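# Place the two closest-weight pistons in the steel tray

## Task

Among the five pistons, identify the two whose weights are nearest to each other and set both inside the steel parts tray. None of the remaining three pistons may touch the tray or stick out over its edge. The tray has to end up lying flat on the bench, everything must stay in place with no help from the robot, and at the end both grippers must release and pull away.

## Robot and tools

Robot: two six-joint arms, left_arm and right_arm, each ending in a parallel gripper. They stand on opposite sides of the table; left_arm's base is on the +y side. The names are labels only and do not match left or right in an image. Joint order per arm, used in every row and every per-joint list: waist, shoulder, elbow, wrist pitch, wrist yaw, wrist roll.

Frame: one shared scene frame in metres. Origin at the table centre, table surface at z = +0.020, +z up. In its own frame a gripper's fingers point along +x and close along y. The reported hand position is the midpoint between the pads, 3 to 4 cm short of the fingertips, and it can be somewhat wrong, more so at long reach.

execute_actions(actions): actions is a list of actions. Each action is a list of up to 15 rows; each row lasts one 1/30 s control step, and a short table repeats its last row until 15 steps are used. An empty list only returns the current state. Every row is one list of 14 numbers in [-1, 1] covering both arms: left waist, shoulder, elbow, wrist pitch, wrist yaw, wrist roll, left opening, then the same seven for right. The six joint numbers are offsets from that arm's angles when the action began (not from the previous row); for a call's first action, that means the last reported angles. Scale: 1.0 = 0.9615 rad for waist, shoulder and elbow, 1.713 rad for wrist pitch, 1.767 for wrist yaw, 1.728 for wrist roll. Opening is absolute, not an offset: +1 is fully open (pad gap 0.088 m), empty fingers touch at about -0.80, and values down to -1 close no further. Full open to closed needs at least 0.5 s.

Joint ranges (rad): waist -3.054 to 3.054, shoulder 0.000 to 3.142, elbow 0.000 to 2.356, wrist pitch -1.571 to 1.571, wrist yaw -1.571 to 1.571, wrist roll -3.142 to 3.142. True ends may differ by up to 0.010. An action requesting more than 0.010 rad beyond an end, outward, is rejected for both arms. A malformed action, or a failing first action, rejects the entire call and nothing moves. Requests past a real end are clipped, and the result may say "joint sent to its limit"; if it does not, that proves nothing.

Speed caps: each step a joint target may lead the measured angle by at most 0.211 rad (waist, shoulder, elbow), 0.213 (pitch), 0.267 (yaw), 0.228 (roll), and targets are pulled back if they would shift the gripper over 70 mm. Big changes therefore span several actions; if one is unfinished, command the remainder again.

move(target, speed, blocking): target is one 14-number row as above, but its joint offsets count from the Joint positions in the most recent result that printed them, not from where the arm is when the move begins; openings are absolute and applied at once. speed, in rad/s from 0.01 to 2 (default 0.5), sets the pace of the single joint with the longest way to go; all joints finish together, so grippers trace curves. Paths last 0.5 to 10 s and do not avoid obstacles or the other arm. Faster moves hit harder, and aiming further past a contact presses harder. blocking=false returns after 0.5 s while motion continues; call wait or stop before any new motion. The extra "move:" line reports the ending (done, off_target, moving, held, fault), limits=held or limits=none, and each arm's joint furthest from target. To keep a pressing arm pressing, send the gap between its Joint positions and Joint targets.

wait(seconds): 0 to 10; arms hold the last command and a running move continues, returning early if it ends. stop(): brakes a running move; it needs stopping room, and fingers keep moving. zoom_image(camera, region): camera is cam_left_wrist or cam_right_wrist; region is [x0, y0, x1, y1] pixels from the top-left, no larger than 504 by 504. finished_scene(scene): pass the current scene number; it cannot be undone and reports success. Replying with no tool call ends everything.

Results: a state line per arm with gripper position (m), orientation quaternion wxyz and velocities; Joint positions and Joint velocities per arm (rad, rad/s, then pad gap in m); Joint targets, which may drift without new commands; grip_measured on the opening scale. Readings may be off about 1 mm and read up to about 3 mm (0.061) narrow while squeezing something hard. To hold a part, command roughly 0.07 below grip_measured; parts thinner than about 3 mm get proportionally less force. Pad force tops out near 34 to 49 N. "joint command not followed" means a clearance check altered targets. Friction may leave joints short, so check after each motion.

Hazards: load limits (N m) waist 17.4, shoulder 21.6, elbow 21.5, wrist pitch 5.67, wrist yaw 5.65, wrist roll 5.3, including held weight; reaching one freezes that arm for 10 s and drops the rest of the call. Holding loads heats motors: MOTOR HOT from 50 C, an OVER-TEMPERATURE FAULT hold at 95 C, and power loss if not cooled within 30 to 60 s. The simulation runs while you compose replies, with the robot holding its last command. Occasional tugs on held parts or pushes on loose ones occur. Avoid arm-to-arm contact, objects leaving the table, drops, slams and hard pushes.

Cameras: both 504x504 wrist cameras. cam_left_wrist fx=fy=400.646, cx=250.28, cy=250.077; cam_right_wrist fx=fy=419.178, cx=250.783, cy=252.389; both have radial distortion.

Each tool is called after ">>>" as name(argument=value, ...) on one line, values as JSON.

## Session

>>> execute_actions(actions=[])

Scene clock: 0.00 s.
left_arm: end_effector_position=(+0.0218, +0.2458, +0.1672) grip_measured=+0.829 end_effector_quat_wxyz=(-0.041, +0.625, -0.475, -0.618) end_effector_velocity=(+0.000, +0.002, -0.001) end_effector_angular_velocity=(+0.011, +0.005, +0.015) | right_arm: end_effector_position=(+0.3452, -0.1565, +0.2643) grip_measured=+0.840 end_effector_quat_wxyz=(+0.570, +0.577, +0.434, +0.392) end_effector_velocity=(+0.000, -0.000, -0.001) end_effector_angular_velocity=(-0.010, -0.014, +0.006)
Joint names: [waist, shoulder, elbow, wrist pitch, wrist yaw, wrist roll]
Joint positions: left_arm=[-0.21   0.703  0.235 -0.485  0.092  2.109  0.08 ] | right_arm=[-1.316  1.734  0.76   0.914 -0.812  1.57   0.08 ]
Joint velocities: left_arm=[-0.007 -0.002 -0.002 -0.007 -0.007 -0.022 -0.   ] | right_arm=[-0.002  0.002  0.002 -0.007 -0.007 -0.022 -0.   ]
Motor temperatures (°C, as the motors report them): left_arm=[24 27 25 26 24 23] | right_arm=[25 23 28 30 25 24]
Heat: left arm: hottest shoulder 27 °C (+0.0 °C/min); right arm: hottest wrist pitch 30 °C (+0.0 °C/min).
Joint targets: left_arm=[-0.210 0.703 0.235 -0.485 0.092 2.109] | right_arm=[-1.316 1.734 0.760 0.914 -0.812 1.570]

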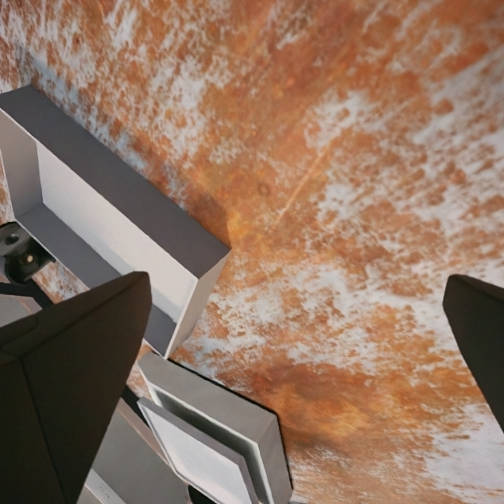

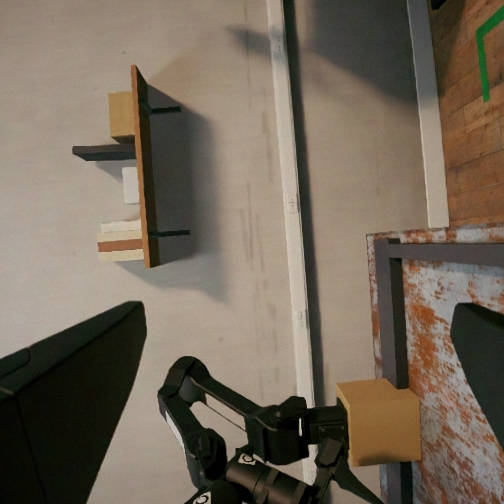

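>>> move(target=[0.1,-0.1,0.4,-0.06,-0.052,-0.65,1,0.6,-0.65,0,-0.43,0.23,-0.46,1], speed=0.9)

>>> move(target=[0.05,-0.11,0.15,-0.06,0,-0.572,1,0.59,-0.63,0,-0.5,0.23,-0.45,1], speed=0.9)

Scene clock: 2.53 s.
left_arm: end_effector_position=(+0.0472, +0.2003, +0.3193) grip_measured=+0.989 end_effector_quat_wxyz=(+0.452, +0.491, -0.172, -0.724) end_effector_velocity=(-0.000, +0.001, +0.000) end_effector_angular_velocity=(-0.000, -0.022, -0.013) | right_arm: end_effector_position=(+0.1491, -0.0990, +0.3545) grip_measured=+1.000 end_effector_quat_wxyz=(+0.709, +0.262, +0.325, +0.568) end_effector_velocity=(-0.001, -0.001, -0.002) end_effector_angular_velocity=(-0.007, -0.002, +0.006)
Joint names: [waist, shoulder, elbow, wrist pitch, wrist yaw, wrist roll]
Joint positions: left_arm=[-0.117  0.61   0.605 -0.585  0.004  0.989  0.087] | right_arm=[-0.743  1.117  0.76   0.179 -0.411  0.778  0.088]
Joint velocities: left_arm=[-0.007 -0.002  0.002 -0.007 -0.007  0.022  0.   ] | right_arm=[-0.002 -0.002 -0.002 -0.007 -0.007 -0.007  0.   ]
Motor temperatures (°C, as the motors report them): left_arm=[24 27 26 27 24 23] | right_arm=[25 23 28 30 25 24]
Heat: left arm: hottest shoulder 27 °C (+0.0 °C/min); right arm: hottest wrist pitch 30 °C (+0.0 °C/min).
Joint targets: left_arm=[-0.114 0.607 0.620 -0.588 0.001 0.986] | right_arm=[-0.739 1.109 0.760 0.177 -0.406 0.775]
move: off_target (left_arm); limits=none; left_arm: farthest joint: the elbow, 0.015 radians from its target (0.385 radians at the start); right_arm: farthest joint: the shoulder, 0.008 radians from its target (0.625 radians at the start)

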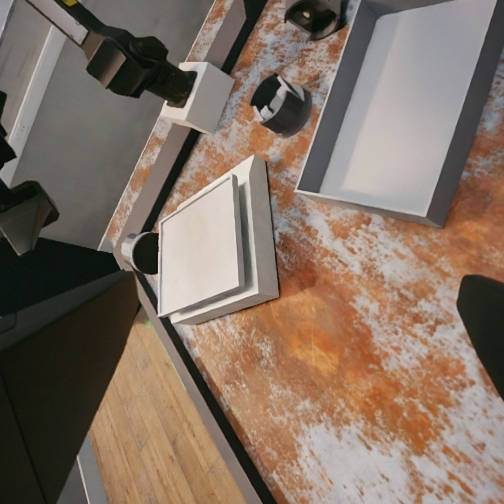

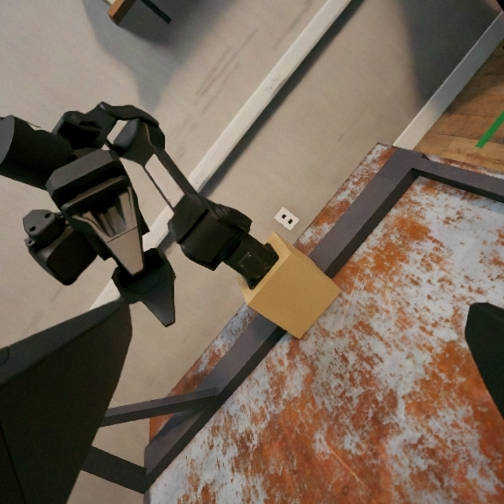

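Scene clock: 4.40 s.
left_arm: end_effector_position=(+0.0592, +0.2192, +0.3761) grip_measured=+0.989 end_effector_quat_wxyz=(+0.658, +0.168, +0.153, -0.718) end_effector_velocity=(+0.001, +0.001, -0.002) end_effector_angular_velocity=(+0.008, +0.003, +0.007) | right_arm: end_effector_position=(+0.0079, -0.2216, +0.3398) grip_measured=+1.000 end_effector_quat_wxyz=(+0.687, -0.149, +0.153, +0.694) end_effector_velocity=(-0.002, -0.001, -0.004) end_effector_angular_velocity=(-0.012, +0.010, +0.006)
Joint names: [waist, shoulder, elbow, wrist pitch, wrist yaw, wrist roll]
Joint positions: left_arm=[-0.072  0.507  0.734 -0.686  0.004  0.004  0.087] | right_arm=[-0.18   0.516  0.76  -0.675 -0.009  0.004  0.088]
Joint velocities: left_arm=[-0.002 -0.002 -0.002 -0.007 -0.007 -0.007 -0.   ] | right_arm=[ 0.002 -0.002 -0.007 -0.007 -0.007  0.007  0.   ]
Motor temperatures (°C, as the motors report them): left_arm=[24 27 27 27 24 23] | right_arm=[25 23 28 30 25 24]
Heat: left arm: hottest shoulder 27 °C (+0.0 °C/min); right arm: hottest wrist pitch 30 °C (+0.0 °C/min).
Joint targets: left_arm=[-0.069 0.505 0.749 -0.688 0.004 0.001] | right_arm=[-0.176 0.512 0.760 -0.677 -0.004 0.001]
move: off_target (left_arm); limits=none; left_arm: farthest joint: the elbow, 0.015 radians from its target (0.145 radians at the start); right_arm: farthest joint: the waist, 0.004 radians from its target (0.568 radians at the start)

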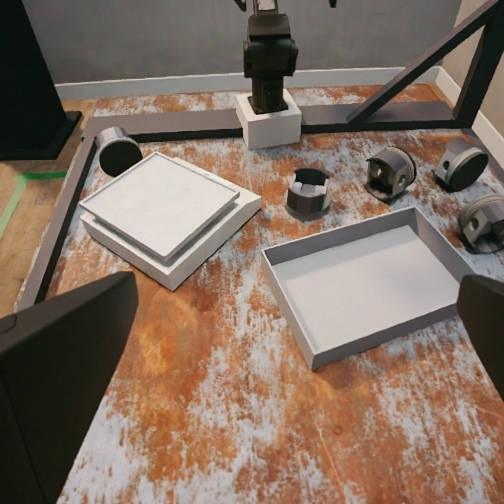

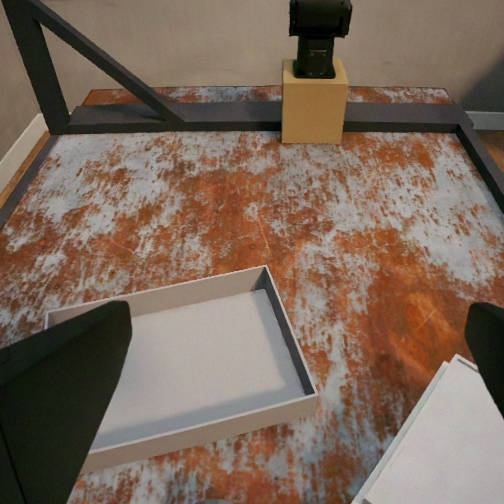

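>>> move(target=[0,0,0,0,0,0,1,0.75,1.0,0.73,-0.29,0.005,0,1], speed=0.8)

Scene clock: 8.90 s.
left_arm: end_effector_position=(+0.0592, +0.2192, +0.3761) grip_measured=+0.989 end_effector_quat_wxyz=(+0.658, +0.168, +0.153, -0.718) end_effector_velocity=(+0.001, +0.002, -0.003) end_effector_angular_velocity=(+0.008, +0.003, +0.007) | right_arm: end_effector_position=(-0.2022, -0.1924, +0.3011) grip_measured=+1.000 end_effector_quat_wxyz=(+0.342, -0.506, +0.232, +0.757) end_effector_velocity=(+0.002, +0.000, +0.001) end_effector_angular_velocity=(+0.004, -0.009, +0.002)
Joint names: [waist, shoulder, elbow, wrist pitch, wrist yaw, wrist roll]
Joint positions: left_arm=[-0.072  0.507  0.734 -0.686  0.004  0.004  0.087] | right_arm=[ 0.537  1.465  1.454 -1.169 -0.005  0.004  0.088]
Joint velocities: left_arm=[-0.002 -0.007 -0.007 -0.007 -0.007 -0.007  0.   ] | right_arm=[-0.002 -0.002  0.002 -0.007  0.007 -0.007  0.   ]
Motor temperatures (°C, as the motors report them): left_arm=[24 27 27 28 24 23] | right_arm=[25 23 29 31 25 24]
Heat: left arm: hottest wrist pitch 28 °C (+6.7 °C/min); right arm: hottest wrist pitch 31 °C (+6.7 °C/min).
Joint targets: left_arm=[-0.072 0.507 0.734 -0.686 0.004 0.005] | right_arm=[0.541 1.477 1.462 -1.171 -0.000 0.004]
move: off_target (right_arm); limits=none; left_arm: farthest joint: the waist, 0.000 radians from its target (0.000 radians at the start); right_arm: farthest joint: the shoulder, 0.013 radians from its target (0.962 radians at the start)

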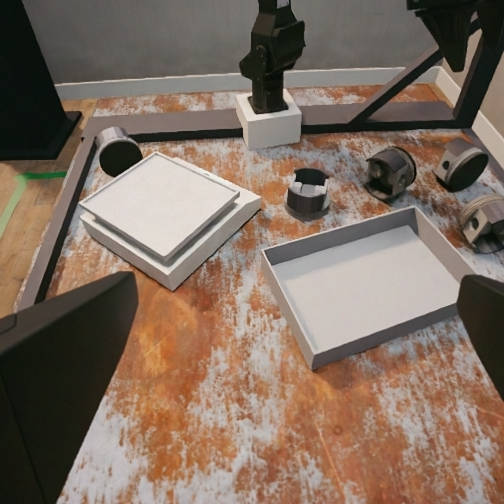

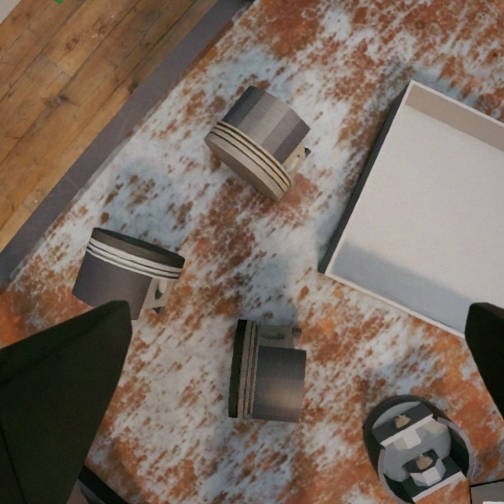

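>>> move(target=[0,0,0,0,0,0,1,-0.44,-0.034,-0.429,-0.01,0.006,0.399,1], speed=0.7)

Scene clock: 12.17 s.
left_arm: end_effector_position=(+0.0592, +0.2192, +0.3761) grip_measured=+0.989 end_effector_quat_wxyz=(+0.658, +0.168, +0.153, -0.718) end_effector_velocity=(-0.000, -0.000, +0.003) end_effector_angular_velocity=(-0.011, +0.017, +0.009) | right_arm: end_effector_position=(-0.0592, -0.2094, +0.1890) grip_measured=+1.000 end_effector_quat_wxyz=(+0.588, -0.395, +0.587, +0.392) end_effector_velocity=(+0.001, -0.002, -0.000) end_effector_angular_velocity=(-0.009, +0.005, -0.000)
Joint names: [waist, shoulder, elbow, wrist pitch, wrist yaw, wrist roll]
Joint positions: left_arm=[-0.072  0.507  0.734 -0.686  0.004  0.004  0.087] | right_arm=[ 0.118  1.441  1.051 -1.185  0.002  0.69   0.088]
Joint velocities: left_arm=[-0.007 -0.002  0.002  0.007 -0.007 -0.022 -0.   ] | right_arm=[-0.007 -0.002 -0.002 -0.007 -0.007 -0.007  0.   ]
Motor temperatures (°C, as the motors report them): left_arm=[24 27 28 28 24 23] | right_arm=[25 24 30 30 25 24]
Heat: left arm: hottest elbow 28 °C (+4.9 °C/min); right arm: hottest elbow 30 °C (+0.0 °C/min).
Joint targets: left_arm=[-0.072 0.507 0.734 -0.686 0.004 0.004] | right_arm=[0.114 1.432 1.041 -1.186 0.006 0.693]
move: done; limits=none; left_arm: farthest joint: the waist, 0.000 radians from its target (0.000 radians at the start); right_arm: farthest joint: the elbow, 0.010 radians from its target (0.412 radians at the start)

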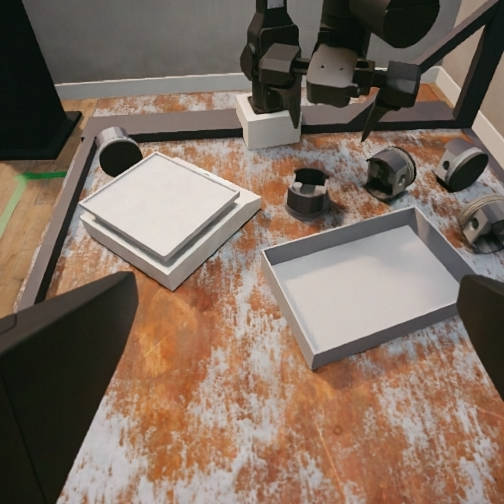

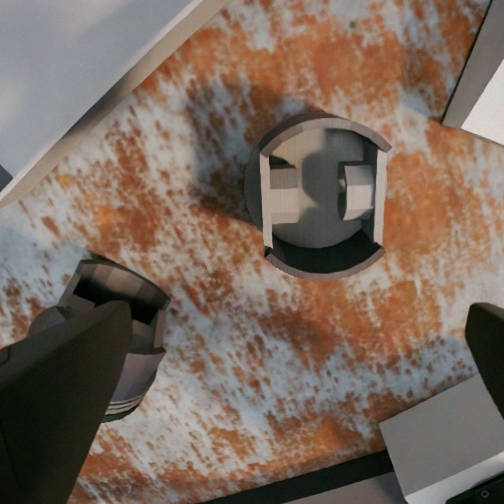

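>>> move(target=[0,0,0,0,0,0,1,-0.0915,0.075,-0.2097,0.1507,0,-0.0503,0.7], speed=0.4)

Scene clock: 14.50 s.
left_arm: end_effector_position=(+0.0592, +0.2192, +0.3761) grip_measured=+0.989 end_effector_quat_wxyz=(+0.658, +0.168, +0.153, -0.718) end_effector_velocity=(+0.001, +0.002, -0.006) end_effector_angular_velocity=(+0.027, +0.001, +0.007) | right_arm: end_effector_position=(-0.0400, -0.2051, +0.1293) grip_measured=+0.702 end_effector_quat_wxyz=(+0.588, -0.394, +0.587, +0.393) end_effector_velocity=(-0.002, -0.004, -0.001) end_effector_angular_velocity=(-0.017, +0.019, +0.034)
Joint names: [waist, shoulder, elbow, wrist pitch, wrist yaw, wrist roll]
Joint positions: left_arm=[-0.072  0.507  0.734 -0.686  0.004  0.004  0.087] | right_arm=[ 0.034  1.502  0.859 -0.929  0.002  0.606  0.073]
Joint velocities: left_arm=[-0.002  0.002 -0.002 -0.022 -0.007 -0.007 -0.   ] | right_arm=[-0.002 -0.002 -0.007 -0.007 -0.022 -0.037 -0.   ]
Motor temperatures (°C, as the motors report them): left_arm=[24 27 28 29 24 23] | right_arm=[25 24 30 30 25 24]
Heat: left arm: hottest wrist pitch 29 °C (+8.3 °C/min); right arm: hottest elbow 30 °C (+0.0 °C/min).
Joint targets: left_arm=[-0.072 0.507 0.734 -0.686 0.004 0.004] | right_arm=[0.030 1.513 0.849 -0.927 0.002 0.603]
move: off_target (right_arm); limits=none; left_arm: farthest joint: the waist, 0.000 radians from its target (0.000 radians at the start); right_arm: farthest joint: the shoulder, 0.011 radians from its target (0.072 radians at the start)

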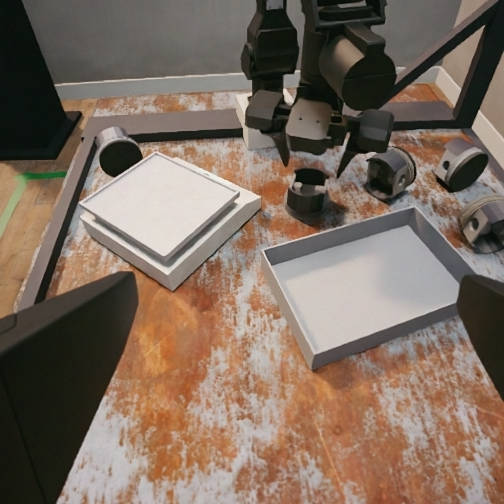

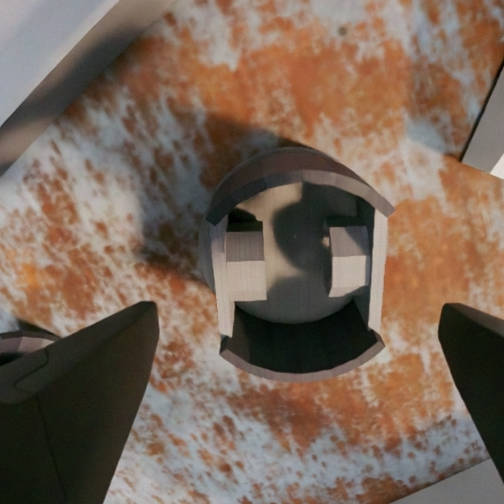

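>>> move(target=[0,0,0,0,0,0,1,0,0.122,-0.134,0.1333,0,0,0.6], speed=0.25)

>>> execute_actions(actions=[[[0,0,0,0,0,0,1,0,0,0,0,0,0,0.56],[0,0,0,0,0,0,1,0,0,0,0,0,0,0.52],[0,0,0,0,0,0,1,0,0,0,0,0,0,0.48],[0,0,0,0,0,0,1,0,0,0,0,0,0,0.45],[0,0,0,0,0,0,1,0,0,0,0,0,0,0.42],[0,0,0,0,0,0,1,0,0,0,0,0,0,0.40],[0,0,0,0,0,0,1,0,0,0,0,0,0,0.38],[0,0,0,0,0,0,1,0,0,0,0,0,0,0.36],[0,0,0,0,0,0,1,0,0,0,0,0,0,0.34],[0,0,0,0,0,0,1,0,0,0,0,0,0,0.32],[0,0,0,0,0,0,1,0,0,0,0,0,0,0.30],[0,0,0,0,0,0,1,0,0,0,0,0,0,0.28],[0,0,0,0,0,0,1,0,0,0,0,0,0,0.26],[0,0,0,0,0,0,1,0,0,0,0,0,0,0.23],[0,0,0,0,0,0,1,0,0,0,0,0,0,0.2]]])

Scene clock: 16.83 s.
left_arm: end_effector_position=(+0.0592, +0.2192, +0.3761) grip_measured=+0.989 end_effector_quat_wxyz=(+0.658, +0.168, +0.153, -0.718) end_effector_velocity=(+0.002, +0.003, -0.004) end_effector_angular_velocity=(+0.017, +0.002, +0.012) | right_arm: end_effector_position=(-0.0400, -0.2051, +0.0803) grip_measured=+0.602 end_effector_quat_wxyz=(+0.588, -0.394, +0.587, +0.393) end_effector_velocity=(-0.000, -0.002, +0.000) end_effector_angular_velocity=(-0.009, +0.006, +0.005)
Joint names: [waist, shoulder, elbow, wrist pitch, wrist yaw, wrist roll]
Joint positions: left_arm=[-0.072  0.507  0.734 -0.686  0.004  0.004  0.087] | right_arm=[ 0.034  1.608  0.739 -0.702  0.002  0.606  0.069]
Joint velocities: left_arm=[ 0.002 -0.007 -0.002 -0.022 -0.007 -0.007  0.   ] | right_arm=[-0.002 -0.002 -0.002 -0.007 -0.007 -0.007 -0.   ]
Motor temperatures (°C, as the motors report them): left_arm=[24 27 28 29 24 23] | right_arm=[25 24 30 30 25 24]
Heat: left arm: hottest wrist pitch 29 °C (+7.1 °C/min); right arm: hottest elbow 30 °C (+0.0 °C/min).
Joint targets: left_arm=[-0.072 0.507 0.734 -0.686 0.004 0.004] | right_arm=[0.034 1.619 0.730 -0.700 0.002 0.606]
move: off_target (right_arm); limits=none; left_arm: farthest joint: the waist, 0.000 radians from its target (0.000 radians at the start); right_arm: farthest joint: the shoulder, 0.012 radians from its target (0.117 radians at the start)

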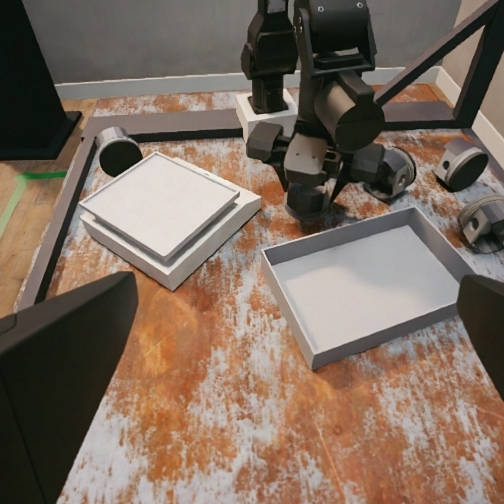

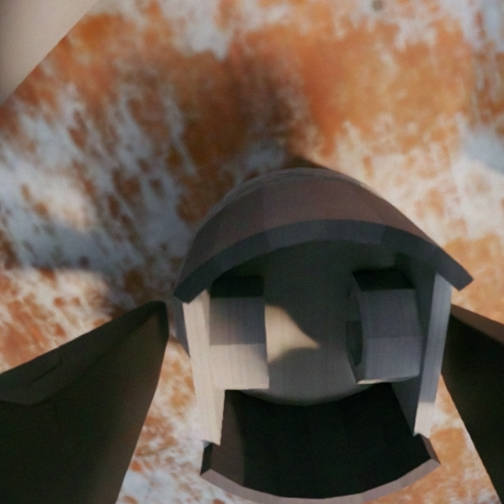

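Scene clock: 17.33 s.
left_arm: end_effector_position=(+0.0592, +0.2192, +0.3761) grip_measured=+0.989 end_effector_quat_wxyz=(+0.658, +0.168, +0.153, -0.718) end_effector_velocity=(+0.002, +0.001, -0.002) end_effector_angular_velocity=(+0.008, +0.003, +0.012) | right_arm: end_effector_position=(-0.0400, -0.2053, +0.0803) grip_measured=+0.288 end_effector_quat_wxyz=(+0.588, -0.394, +0.587, +0.393) end_effector_velocity=(-0.000, -0.002, +0.000) end_effector_angular_velocity=(-0.009, +0.006, +0.005)
Joint names: [waist, shoulder, elbow, wrist pitch, wrist yaw, wrist roll]
Joint positions: left_arm=[-0.072  0.507  0.734 -0.686  0.004  0.004  0.087] | right_arm=[ 0.034  1.608  0.739 -0.703  0.002  0.606  0.053]
Joint velocities: left_arm=[ 0.002 -0.002 -0.002 -0.007 -0.007 -0.007 -0.   ] | right_arm=[-0.002 -0.002 -0.002 -0.007 -0.007 -0.007 -0.014]
Motor temperatures (°C, as the motors report them): left_arm=[24 27 28 29 24 23] | right_arm=[25 24 30 30 25 24]
Heat: left arm: hottest wrist pitch 29 °C (+6.9 °C/min); right arm: hottest elbow 30 °C (+0.0 °C/min).
Joint targets: left_arm=[-0.072 0.507 0.734 -0.686 0.004 0.004] | right_arm=[0.034 1.608 0.739 -0.702 0.002 0.606]

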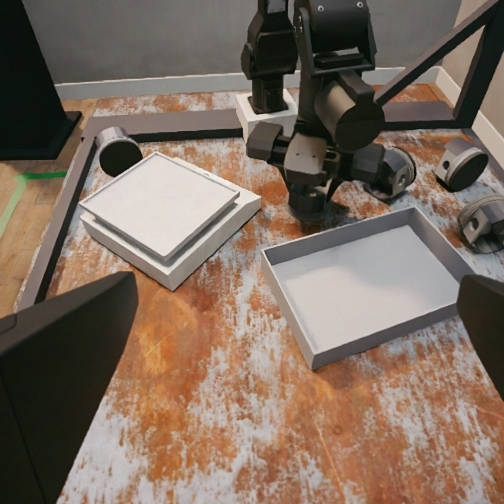

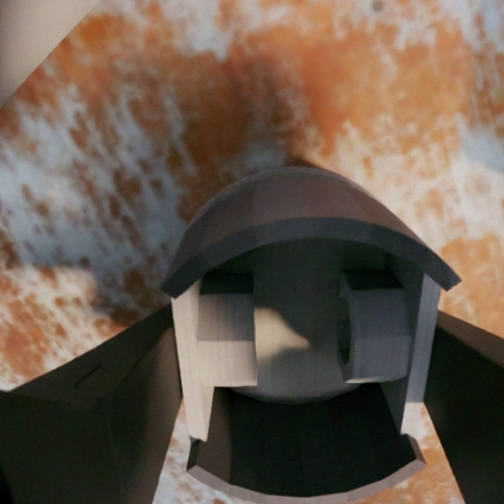

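>>> move(target=[0,0,0,0,0,0,1,0,-0.166,0.232,-0.209,0,0,0.2], speed=0.4)

Scene clock: 21.27 s.
left_arm: end_effector_position=(+0.0592, +0.2192, +0.3761) grip_measured=+0.989 end_effector_quat_wxyz=(+0.658, +0.168, +0.153, -0.718) end_effector_velocity=(-0.001, -0.001, -0.000) end_effector_angular_velocity=(-0.003, -0.010, -0.004) | right_arm: end_effector_position=(-0.0402, -0.2046, +0.1595) grip_measured=+0.286 end_effector_quat_wxyz=(+0.588, -0.394, +0.587, +0.393) end_effector_velocity=(-0.003, +0.000, +0.001) end_effector_angular_velocity=(+0.007, +0.024, -0.010)
Joint names: [waist, shoulder, elbow, wrist pitch, wrist yaw, wrist roll]
Joint positions: left_arm=[-0.072  0.507  0.734 -0.686  0.004  0.004  0.087] | right_arm=[ 0.034  1.462  0.949 -1.059  0.002  0.606  0.053]
Joint velocities: left_arm=[-0.007  0.002 -0.002  0.007 -0.007  0.007 -0.   ] | right_arm=[-0.002 -0.007 -0.002  0.007 -0.022  0.007 -0.   ]
Motor temperatures (°C, as the motors report them): left_arm=[24 27 28 30 24 23] | right_arm=[25 24 30 30 25 24]
Heat: left arm: hottest wrist pitch 30 °C (+8.5 °C/min); right arm: hottest elbow 30 °C (+0.0 °C/min).
Joint targets: left_arm=[-0.072 0.507 0.734 -0.686 0.004 0.004] | right_arm=[0.034 1.448 0.962 -1.061 0.002 0.606]
move: off_target (right_arm); limits=none; left_arm: farthest joint: the waist, 0.000 radians from its target (0.000 radians at the start); right_arm: farthest joint: the shoulder, 0.013 radians from its target (0.159 radians at the start)

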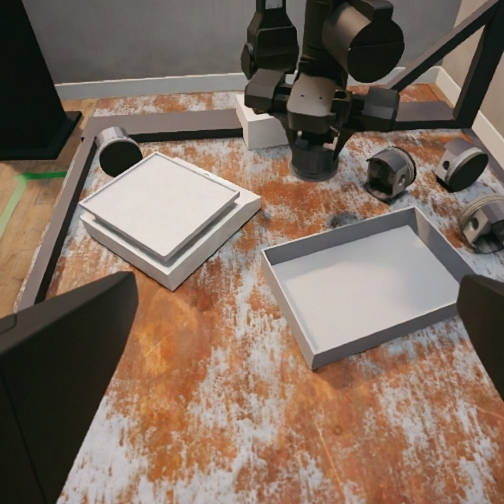

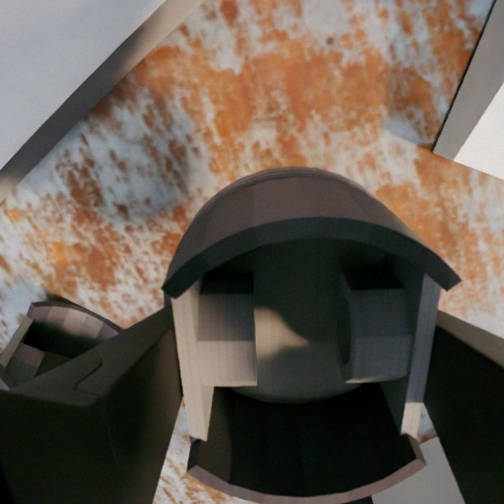

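>>> move(target=[0,0,0,0,0,0,1,-0.699,0.4746,0.5605,-0.0452,0,-0.2083,0.2], speed=0.5)

Scene clock: 23.63 s.
left_arm: end_effector_position=(+0.0592, +0.2192, +0.3761) grip_measured=+0.989 end_effector_quat_wxyz=(+0.658, +0.168, +0.153, -0.718) end_effector_velocity=(+0.002, +0.002, -0.001) end_effector_angular_velocity=(+0.003, +0.010, +0.022) | right_arm: end_effector_position=(+0.1658, -0.1135, +0.1661) grip_measured=+0.286 end_effector_quat_wxyz=(+0.644, -0.297, +0.639, +0.298) end_effector_velocity=(-0.003, -0.001, -0.001) end_effector_angular_velocity=(-0.001, +0.025, -0.010)
Joint names: [waist, shoulder, elbow, wrist pitch, wrist yaw, wrist roll]
Joint positions: left_arm=[-0.072  0.507  0.734 -0.686  0.004  0.004  0.087] | right_arm=[-0.635  1.907  1.475 -1.133  0.002  0.249  0.053]
Joint velocities: left_arm=[-0.007 -0.007 -0.002 -0.007 -0.022 -0.022 -0.   ] | right_arm=[-0.002  0.002 -0.002 -0.007 -0.022  0.007 -0.   ]
Motor temperatures (°C, as the motors report them): left_arm=[24 27 29 30 24 23] | right_arm=[25 25 30 30 25 24]
Heat: left arm: hottest wrist pitch 30 °C (+7.6 °C/min); right arm: hottest elbow 30 °C (+0.0 °C/min).
Joint targets: left_arm=[-0.072 0.507 0.734 -0.686 0.004 0.004] | right_arm=[-0.638 1.918 1.488 -1.136 0.002 0.246]
move: off_target (right_arm); limits=none; left_arm: farthest joint: the waist, 0.000 radians from its target (0.000 radians at the start); right_arm: farthest joint: the elbow, 0.013 radians from its target (0.539 radians at the start)

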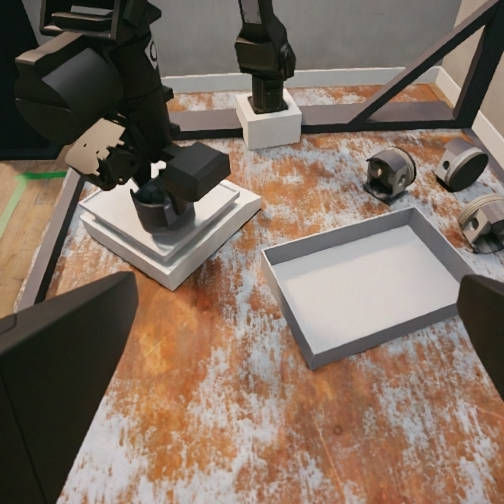

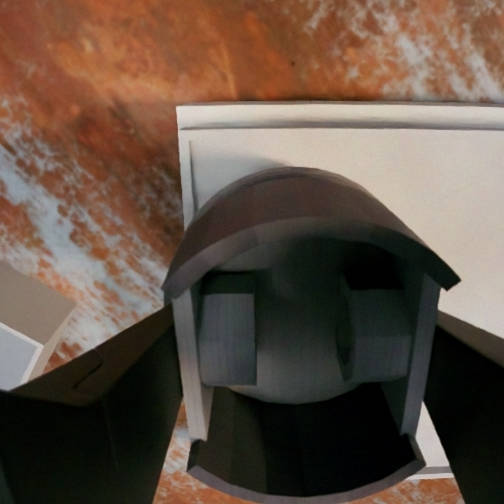

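>>> move(target=[0,0,0,0,0,0,1,-0.030,0.0135,-0.0894,0.0458,0,-0.0162,0.2], speed=0.12)

Scene clock: 25.70 s.
left_arm: end_effector_position=(+0.0592, +0.2192, +0.3761) grip_measured=+0.989 end_effector_quat_wxyz=(+0.658, +0.168, +0.153, -0.718) end_effector_velocity=(+0.004, +0.002, -0.005) end_effector_angular_velocity=(+0.021, -0.018, +0.019) | right_arm: end_effector_position=(+0.1710, -0.1217, +0.1470) grip_measured=+0.286 end_effector_quat_wxyz=(+0.642, -0.298, +0.640, +0.298) end_effector_velocity=(+0.002, -0.009, -0.003) end_effector_angular_velocity=(-0.045, -0.018, +0.005)
Joint names: [waist, shoulder, elbow, wrist pitch, wrist yaw, wrist roll]
Joint positions: left_arm=[-0.072  0.507  0.734 -0.686  0.004  0.004  0.087] | right_arm=[-0.658  1.908  1.399 -1.06   0.002  0.225  0.053]
Joint velocities: left_arm=[ 0.002 -0.002 -0.002 -0.022 -0.022  0.007  0.   ] | right_arm=[-0.002  0.002 -0.007 -0.022  0.037 -0.007 -0.   ]
Motor temperatures (°C, as the motors report them): left_arm=[24 26 29 30 24 23] | right_arm=[25 25 30 30 25 24]
Heat: left arm: hottest wrist pitch 30 °C (+7.0 °C/min); right arm: hottest elbow 30 °C (+0.0 °C/min).
Joint targets: left_arm=[-0.072 0.507 0.734 -0.686 0.004 0.004] | right_arm=[-0.664 1.920 1.389 -1.055 0.002 0.221]
move: off_target (right_arm); limits=none; left_arm: farthest joint: the waist, 0.000 radians from its target (0.000 radians at the start); right_arm: farthest joint: the shoulder, 0.012 radians from its target (0.013 radians at the start)

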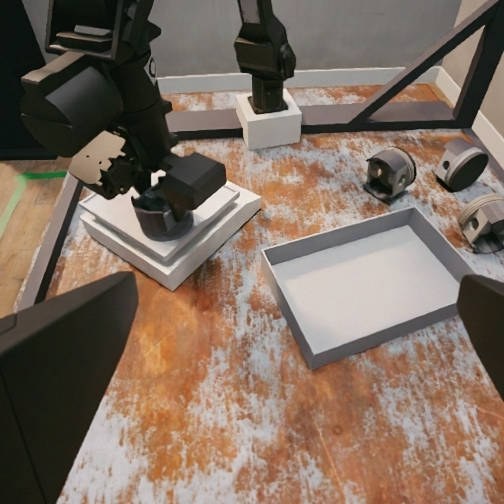

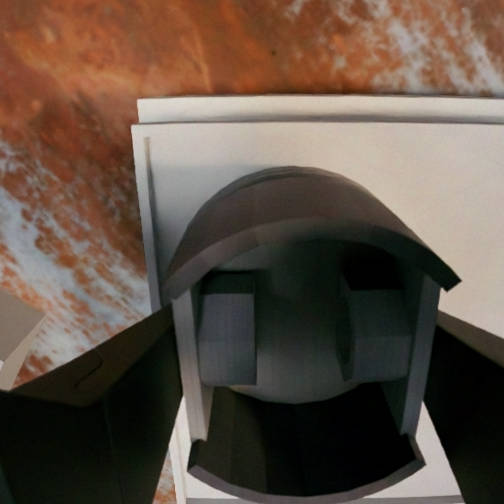

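>>> execute_actions(actions=[[[0,0,0,0,0,0,1,0,0.008,-0.006,0,0,0,0.24],[0,0,0,0,0,0,1,0,0.008,-0.006,0,0,0,0.26],[0,0,0,0,0,0,1,0,0.008,-0.006,0,0,0,0.28],[0,0,0,0,0,0,1,0,0.008,-0.006,0,0,0,0.30],[0,0,0,0,0,0,1,0,0.008,-0.006,0,0,0,0.32],[0,0,0,0,0,0,1,0,0.008,-0.006,0,0,0,0.34],[0,0,0,0,0,0,1,0,0.006,-0.004,0,0,0,0.36],[0,0,0,0,0,0,1,0,0.004,-0.002,0,0,0,0.39],[0,0,0,0,0,0,1,0,0,0,0,0,0,0.42],[0,0,0,0,0,0,1,0,0,0,0,0,0,0.46],[0,0,0,0,0,0,1,0,0,0,0,0,0,0.50],[0,0,0,0,0,0,1,0,0,0,0,0,0,0.54],[0,0,0,0,0,0,1,0,0,0,0,0,0,0.58],[0,0,0,0,0,0,1,0,0,0,0,0,0,0.6],[0,0,0,0,0,0,1,0,0,0,0,0,0,0.6]]])

Scene clock: 28.60 s.
left_arm: end_effector_position=(+0.0592, +0.2192, +0.3761) grip_measured=+0.989 end_effector_quat_wxyz=(+0.658, +0.168, +0.153, -0.718) end_effector_velocity=(-0.001, +0.003, -0.005) end_effector_angular_velocity=(+0.022, -0.005, -0.012) | right_arm: end_effector_position=(+0.1710, -0.1217, +0.1470) grip_measured=+0.527 end_effector_quat_wxyz=(+0.642, -0.298, +0.640, +0.298) end_effector_velocity=(+0.004, -0.001, +0.002) end_effector_angular_velocity=(+0.007, -0.012, -0.000)
Joint names: [waist, shoulder, elbow, wrist pitch, wrist yaw, wrist roll]
Joint positions: left_arm=[-0.072  0.507  0.734 -0.686  0.004  0.004  0.087] | right_arm=[-0.658  1.908  1.399 -1.06   0.002  0.225  0.065]
Joint velocities: left_arm=[-0.002 -0.002 -0.002 -0.022  0.007  0.007 -0.   ] | right_arm=[-0.007 -0.007 -0.002  0.007  0.007 -0.007  0.033]
Motor temperatures (°C, as the motors report them): left_arm=[24 26 29 31 24 23] | right_arm=[25 25 30 30 25 24]
Heat: left arm: hottest wrist pitch 31 °C (+8.4 °C/min); right arm: hottest elbow 30 °C (+0.0 °C/min).
Joint targets: left_arm=[-0.072 0.507 0.734 -0.686 0.004 0.004] | right_arm=[-0.658 1.908 1.399 -1.060 0.002 0.225]

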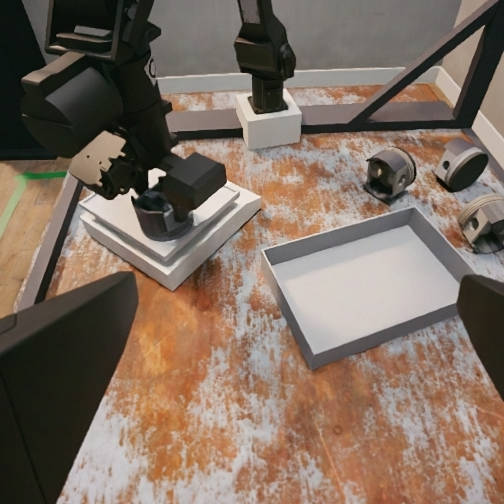

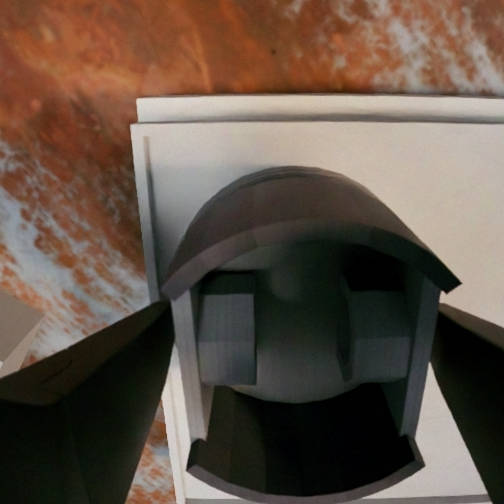

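>>> move(target=[0,0,0,0,0,0,1,0,-0.045,0.182,-0.119,0,0,0.6], speed=0.35)

>>> move(target=[0,0,0,0,0,0,1,-0.739,-0.30,-0.227,-0.043,0,0.358,1], speed=0.7)

Scene clock: 30.70 s.
left_arm: end_effector_position=(+0.0592, +0.2192, +0.3761) grip_measured=+0.989 end_effector_quat_wxyz=(+0.658, +0.168, +0.153, -0.718) end_effector_velocity=(-0.001, +0.002, -0.007) end_effector_angular_velocity=(+0.028, +0.008, -0.006) | right_arm: end_effector_position=(+0.1709, -0.1217, +0.1995) grip_measured=+0.598 end_effector_quat_wxyz=(+0.642, -0.298, +0.641, +0.297) end_effector_velocity=(-0.003, -0.001, +0.000) end_effector_angular_velocity=(-0.003, +0.010, +0.010)
Joint names: [waist, shoulder, elbow, wrist pitch, wrist yaw, wrist roll]
Joint positions: left_arm=[-0.072  0.507  0.734 -0.686  0.004  0.004  0.087] | right_arm=[-0.658  1.875  1.566 -1.261  0.002  0.225  0.068]
Joint velocities: left_arm=[-0.002 -0.002 -0.007 -0.022  0.007 -0.007 -0.   ] | right_arm=[ 0.002 -0.002 -0.002 -0.007 -0.007 -0.007 -0.   ]
Motor temperatures (°C, as the motors report them): left_arm=[24 26 29 31 24 23] | right_arm=[25 26 31 30 25 24]
Heat: left arm: hottest wrist pitch 31 °C (+7.8 °C/min); right arm: hottest elbow 31 °C (+2.0 °C/min).
Joint targets: left_arm=[-0.072 0.507 0.734 -0.686 0.004 0.004] | right_arm=[-0.658 1.865 1.574 -1.263 0.002 0.225]
move: done; limits=none; left_arm: farthest joint: the waist, 0.000 radians from its target (0.000 radians at the start); right_arm: farthest joint: the shoulder, 0.010 radians from its target (0.043 radians at the start)

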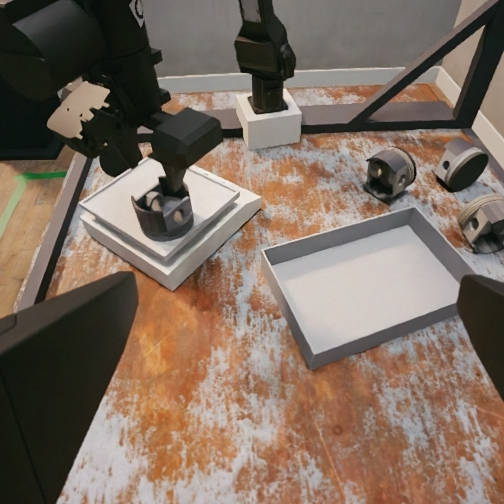

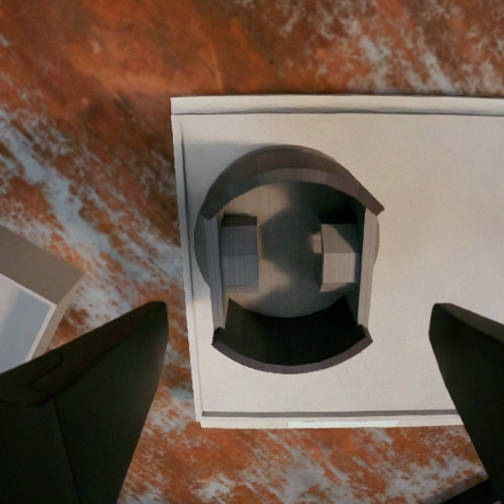

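Scene clock: 32.40 s.
left_arm: end_effector_position=(+0.0592, +0.2192, +0.3761) grip_measured=+0.989 end_effector_quat_wxyz=(+0.658, +0.168, +0.153, -0.718) end_effector_velocity=(+0.002, +0.000, -0.003) end_effector_angular_velocity=(+0.011, -0.011, +0.006) | right_arm: end_effector_position=(+0.2681, -0.3283, +0.2290) grip_measured=+1.000 end_effector_quat_wxyz=(+0.689, +0.158, +0.689, -0.160) end_effector_velocity=(+0.001, +0.001, +0.001) end_effector_angular_velocity=(+0.011, -0.009, -0.010)
Joint names: [waist, shoulder, elbow, wrist pitch, wrist yaw, wrist roll]
Joint positions: left_arm=[-0.072  0.507  0.734 -0.686  0.004  0.004  0.087] | right_arm=[-1.365  1.597  1.358 -1.333  0.002  0.84   0.088]
Joint velocities: left_arm=[ 0.002  0.002 -0.002 -0.007 -0.007  0.007 -0.   ] | right_arm=[-0.002 -0.007 -0.002  0.007 -0.007  0.007  0.   ]
Motor temperatures (°C, as the motors report them): left_arm=[24 26 29 31 24 23] | right_arm=[25 26 31 30 25 24]
Heat: left arm: hottest wrist pitch 31 °C (+7.4 °C/min); right arm: hottest elbow 31 °C (+1.9 °C/min).
Joint targets: left_arm=[-0.072 0.507 0.734 -0.686 0.004 0.004] | right_arm=[-1.369 1.586 1.348 -1.335 0.002 0.843]
move: off_target (right_arm); limits=none; left_arm: farthest joint: the waist, 0.000 radians from its target (0.000 radians at the start); right_arm: farthest joint: the shoulder, 0.011 radians from its target (0.288 radians at the start)

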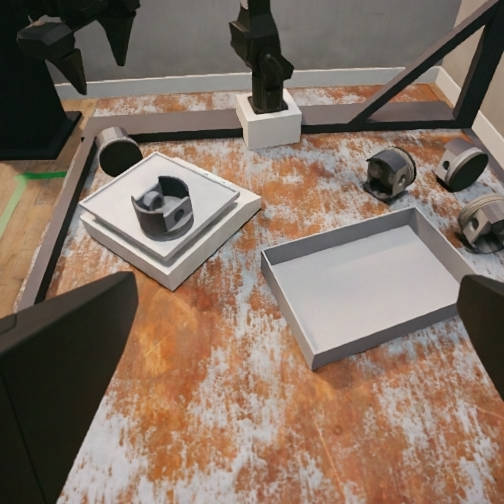

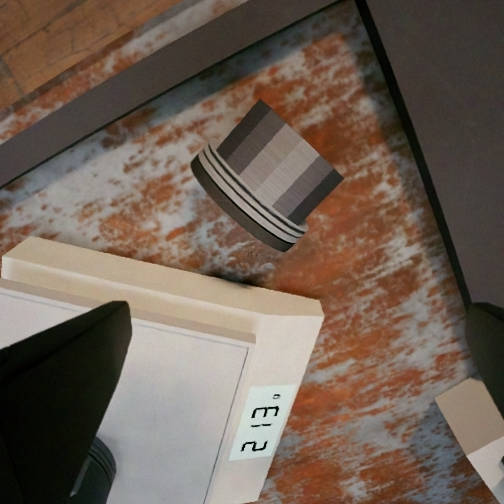

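>>> move(target=[0,0,0,0,0,0,1,0.025,0.1313,-0.2798,0.2197,0,0.367,1], speed=0.6)

Scene clock: 35.70 s.
left_arm: end_effector_position=(+0.0592, +0.2192, +0.3761) grip_measured=+0.989 end_effector_quat_wxyz=(+0.658, +0.168, +0.153, -0.718) end_effector_velocity=(-0.002, +0.001, -0.002) end_effector_angular_velocity=(+0.008, +0.009, -0.006) | right_arm: end_effector_position=(+0.2776, -0.3180, +0.1348) grip_measured=+1.000 end_effector_quat_wxyz=(+0.610, +0.358, +0.609, -0.359) end_effector_velocity=(-0.006, -0.003, -0.001) end_effector_angular_velocity=(-0.017, +0.022, -0.005)
Joint names: [waist, shoulder, elbow, wrist pitch, wrist yaw, wrist roll]
Joint positions: left_arm=[-0.072  0.507  0.734 -0.686  0.004  0.004  0.087] | right_arm=[-1.345  1.71   1.098 -0.958  0.002  1.471  0.088]
Joint velocities: left_arm=[-0.002 -0.002 -0.002 -0.007  0.007 -0.007  0.   ] | right_arm=[ 0.002 -0.002 -0.007 -0.022  0.007  0.007  0.   ]
Motor temperatures (°C, as the motors report them): left_arm=[24 26 29 32 24 23] | right_arm=[25 27 31 29 25 24]
Heat: left arm: hottest wrist pitch 32 °C (+8.4 °C/min); right arm: hottest elbow 31 °C (+1.7 °C/min).
Joint targets: left_arm=[-0.072 0.507 0.734 -0.686 0.004 0.004] | right_arm=[-1.341 1.723 1.089 -0.956 0.002 1.474]
move: off_target (right_arm); limits=none; left_arm: farthest joint: the waist, 0.000 radians from its target (0.000 radians at the start); right_arm: farthest joint: the shoulder, 0.014 radians from its target (0.126 radians at the start)

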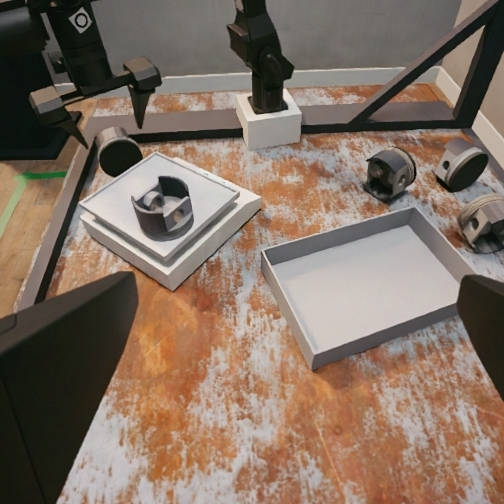

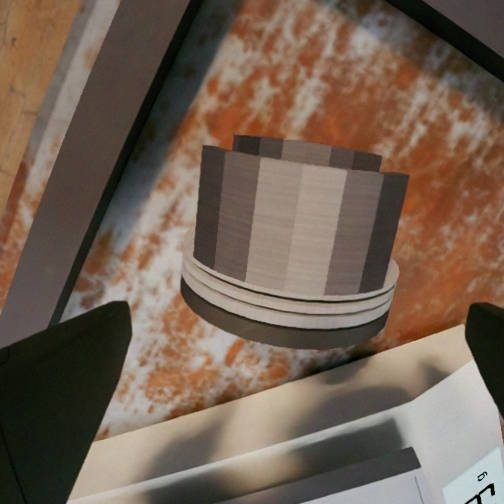

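>>> move(target=[0,0,0,0,0,0,1,0.029,0.131,-0.142,0.141,0,0.0966,1], speed=0.25)

Scene clock: 38.93 s.
left_arm: end_effector_position=(+0.0592, +0.2192, +0.3761) grip_measured=+0.989 end_effector_quat_wxyz=(+0.658, +0.168, +0.153, -0.718) end_effector_velocity=(-0.000, +0.002, -0.005) end_effector_angular_velocity=(+0.021, -0.012, -0.004) | right_arm: end_effector_position=(+0.2752, -0.3114, +0.0758) grip_measured=+1.000 end_effector_quat_wxyz=(+0.584, +0.400, +0.582, -0.400) end_effector_velocity=(-0.005, +0.001, -0.001) end_effector_angular_velocity=(+0.015, +0.020, +0.005)
Joint names: [waist, shoulder, elbow, wrist pitch, wrist yaw, wrist roll]
Joint positions: left_arm=[-0.072  0.507  0.734 -0.686  0.004  0.004  0.087] | right_arm=[-1.321  1.822  0.97  -0.719  0.002  1.635  0.088]
Joint velocities: left_arm=[-0.007 -0.002 -0.002 -0.022 -0.007  0.007  0.   ] | right_arm=[-0.002 -0.002 -0.007 -0.007 -0.022 -0.007  0.   ]
Motor temperatures (°C, as the motors report them): left_arm=[24 26 29 32 24 23] | right_arm=[25 27 30 29 25 24]
Heat: left arm: hottest wrist pitch 32 °C (+7.7 °C/min); right arm: hottest elbow 30 °C (+0.0 °C/min).
Joint targets: left_arm=[-0.072 0.507 0.734 -0.686 0.004 0.004] | right_arm=[-1.317 1.836 0.962 -0.717 0.002 1.638]
move: off_target (right_arm); limits=none; left_arm: farthest joint: the waist, 0.000 radians from its target (0.000 radians at the start); right_arm: farthest joint: the shoulder, 0.014 radians from its target (0.126 radians at the start)

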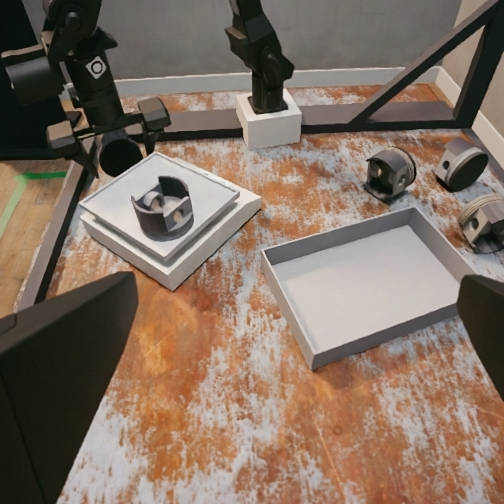

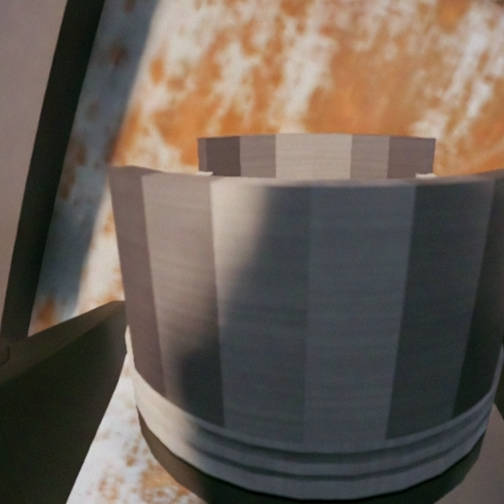

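Close on the crown.

>>> execute_actions(actions=[[[0,0,0,0,0,0,1,0,0,0,0,0,0,0.95],[0,0,0,0,0,0,1,0,0,0,0,0,0,0.91],[0,0,0,0,0,0,1,0,0,0,0,0,0,0.87],[0,0,0,0,0,0,1,0,0,0,0,0,0,0.83],[0,0,0,0,0,0,1,0,0,0,0,0,0,0.80],[0,0,0,0,0,0,1,0,0,0,0,0,0,0.77],[0,0,0,0,0,0,1,0,0,0,0,0,0,0.75],[0,0,0,0,0,0,1,0,0,0,0,0,0,0.73],[0,0,0,0,0,0,1,0,0,0,0,0,0,0.71],[0,0,0,0,0,0,1,0,0,0,0,0,0,0.69],[0,0,0,0,0,0,1,0,0,0,0,0,0,0.67],[0,0,0,0,0,0,1,0,0,0,0,0,0,0.65],[0,0,0,0,0,0,1,0,0,0,0,0,0,0.63],[0,0,0,0,0,0,1,0,0,0,0,0,0,0.60],[0,0,0,0,0,0,1,0,0,0,0,0,0,0.57]],[[0,0,0,0,0,0,1,0,0,0,0,0,0,0.54],[0,0,0,0,0,0,1,0,0,0,0,0,0,0.52],[0,0,0,0,0,0,1,0,0,0,0,0,0,0.5]]])

Scene clock: 40.47 s.
left_arm: end_effector_position=(+0.0592, +0.2192, +0.3761) grip_measured=+0.989 end_effector_quat_wxyz=(+0.658, +0.168, +0.153, -0.718) end_effector_velocity=(+0.001, +0.001, -0.002) end_effector_angular_velocity=(+0.009, +0.016, +0.014) | right_arm: end_effector_position=(+0.2751, -0.3114, +0.0758) grip_measured=+0.610 end_effector_quat_wxyz=(+0.584, +0.400, +0.582, -0.400) end_effector_velocity=(-0.003, -0.001, -0.001) end_effector_angular_velocity=(+0.002, +0.014, +0.005)
Joint names: [waist, shoulder, elbow, wrist pitch, wrist yaw, wrist roll]
Joint positions: left_arm=[-0.072  0.507  0.734 -0.686  0.004  0.004  0.087] | right_arm=[-1.321  1.822  0.97  -0.719  0.002  1.635  0.069]
Joint velocities: left_arm=[-0.002 -0.002 -0.002 -0.007 -0.007 -0.022  0.   ] | right_arm=[-0.002  0.002 -0.002 -0.007 -0.007 -0.007 -0.   ]
Motor temperatures (°C, as the motors report them): left_arm=[24 26 29 32 24 23] | right_arm=[25 27 30 29 25 24]
Heat: left arm: hottest wrist pitch 32 °C (+7.4 °C/min); right arm: hottest elbow 30 °C (+0.0 °C/min).
Joint targets: left_arm=[-0.072 0.507 0.734 -0.686 0.004 0.004] | right_arm=[-1.321 1.822 0.970 -0.718 0.002 1.635]

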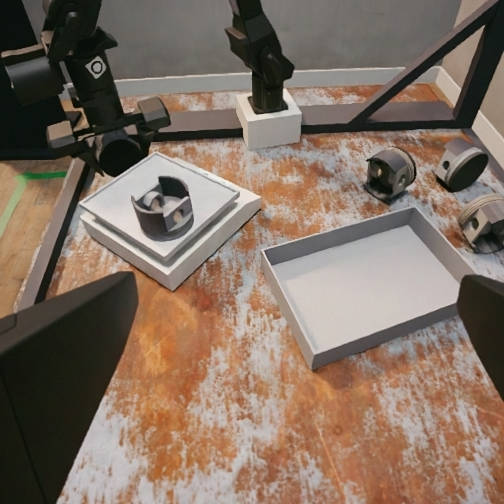

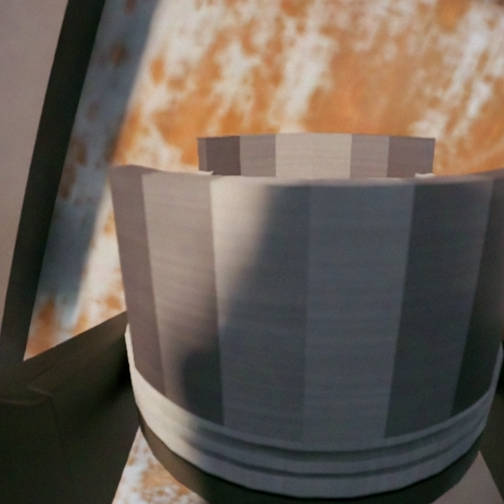

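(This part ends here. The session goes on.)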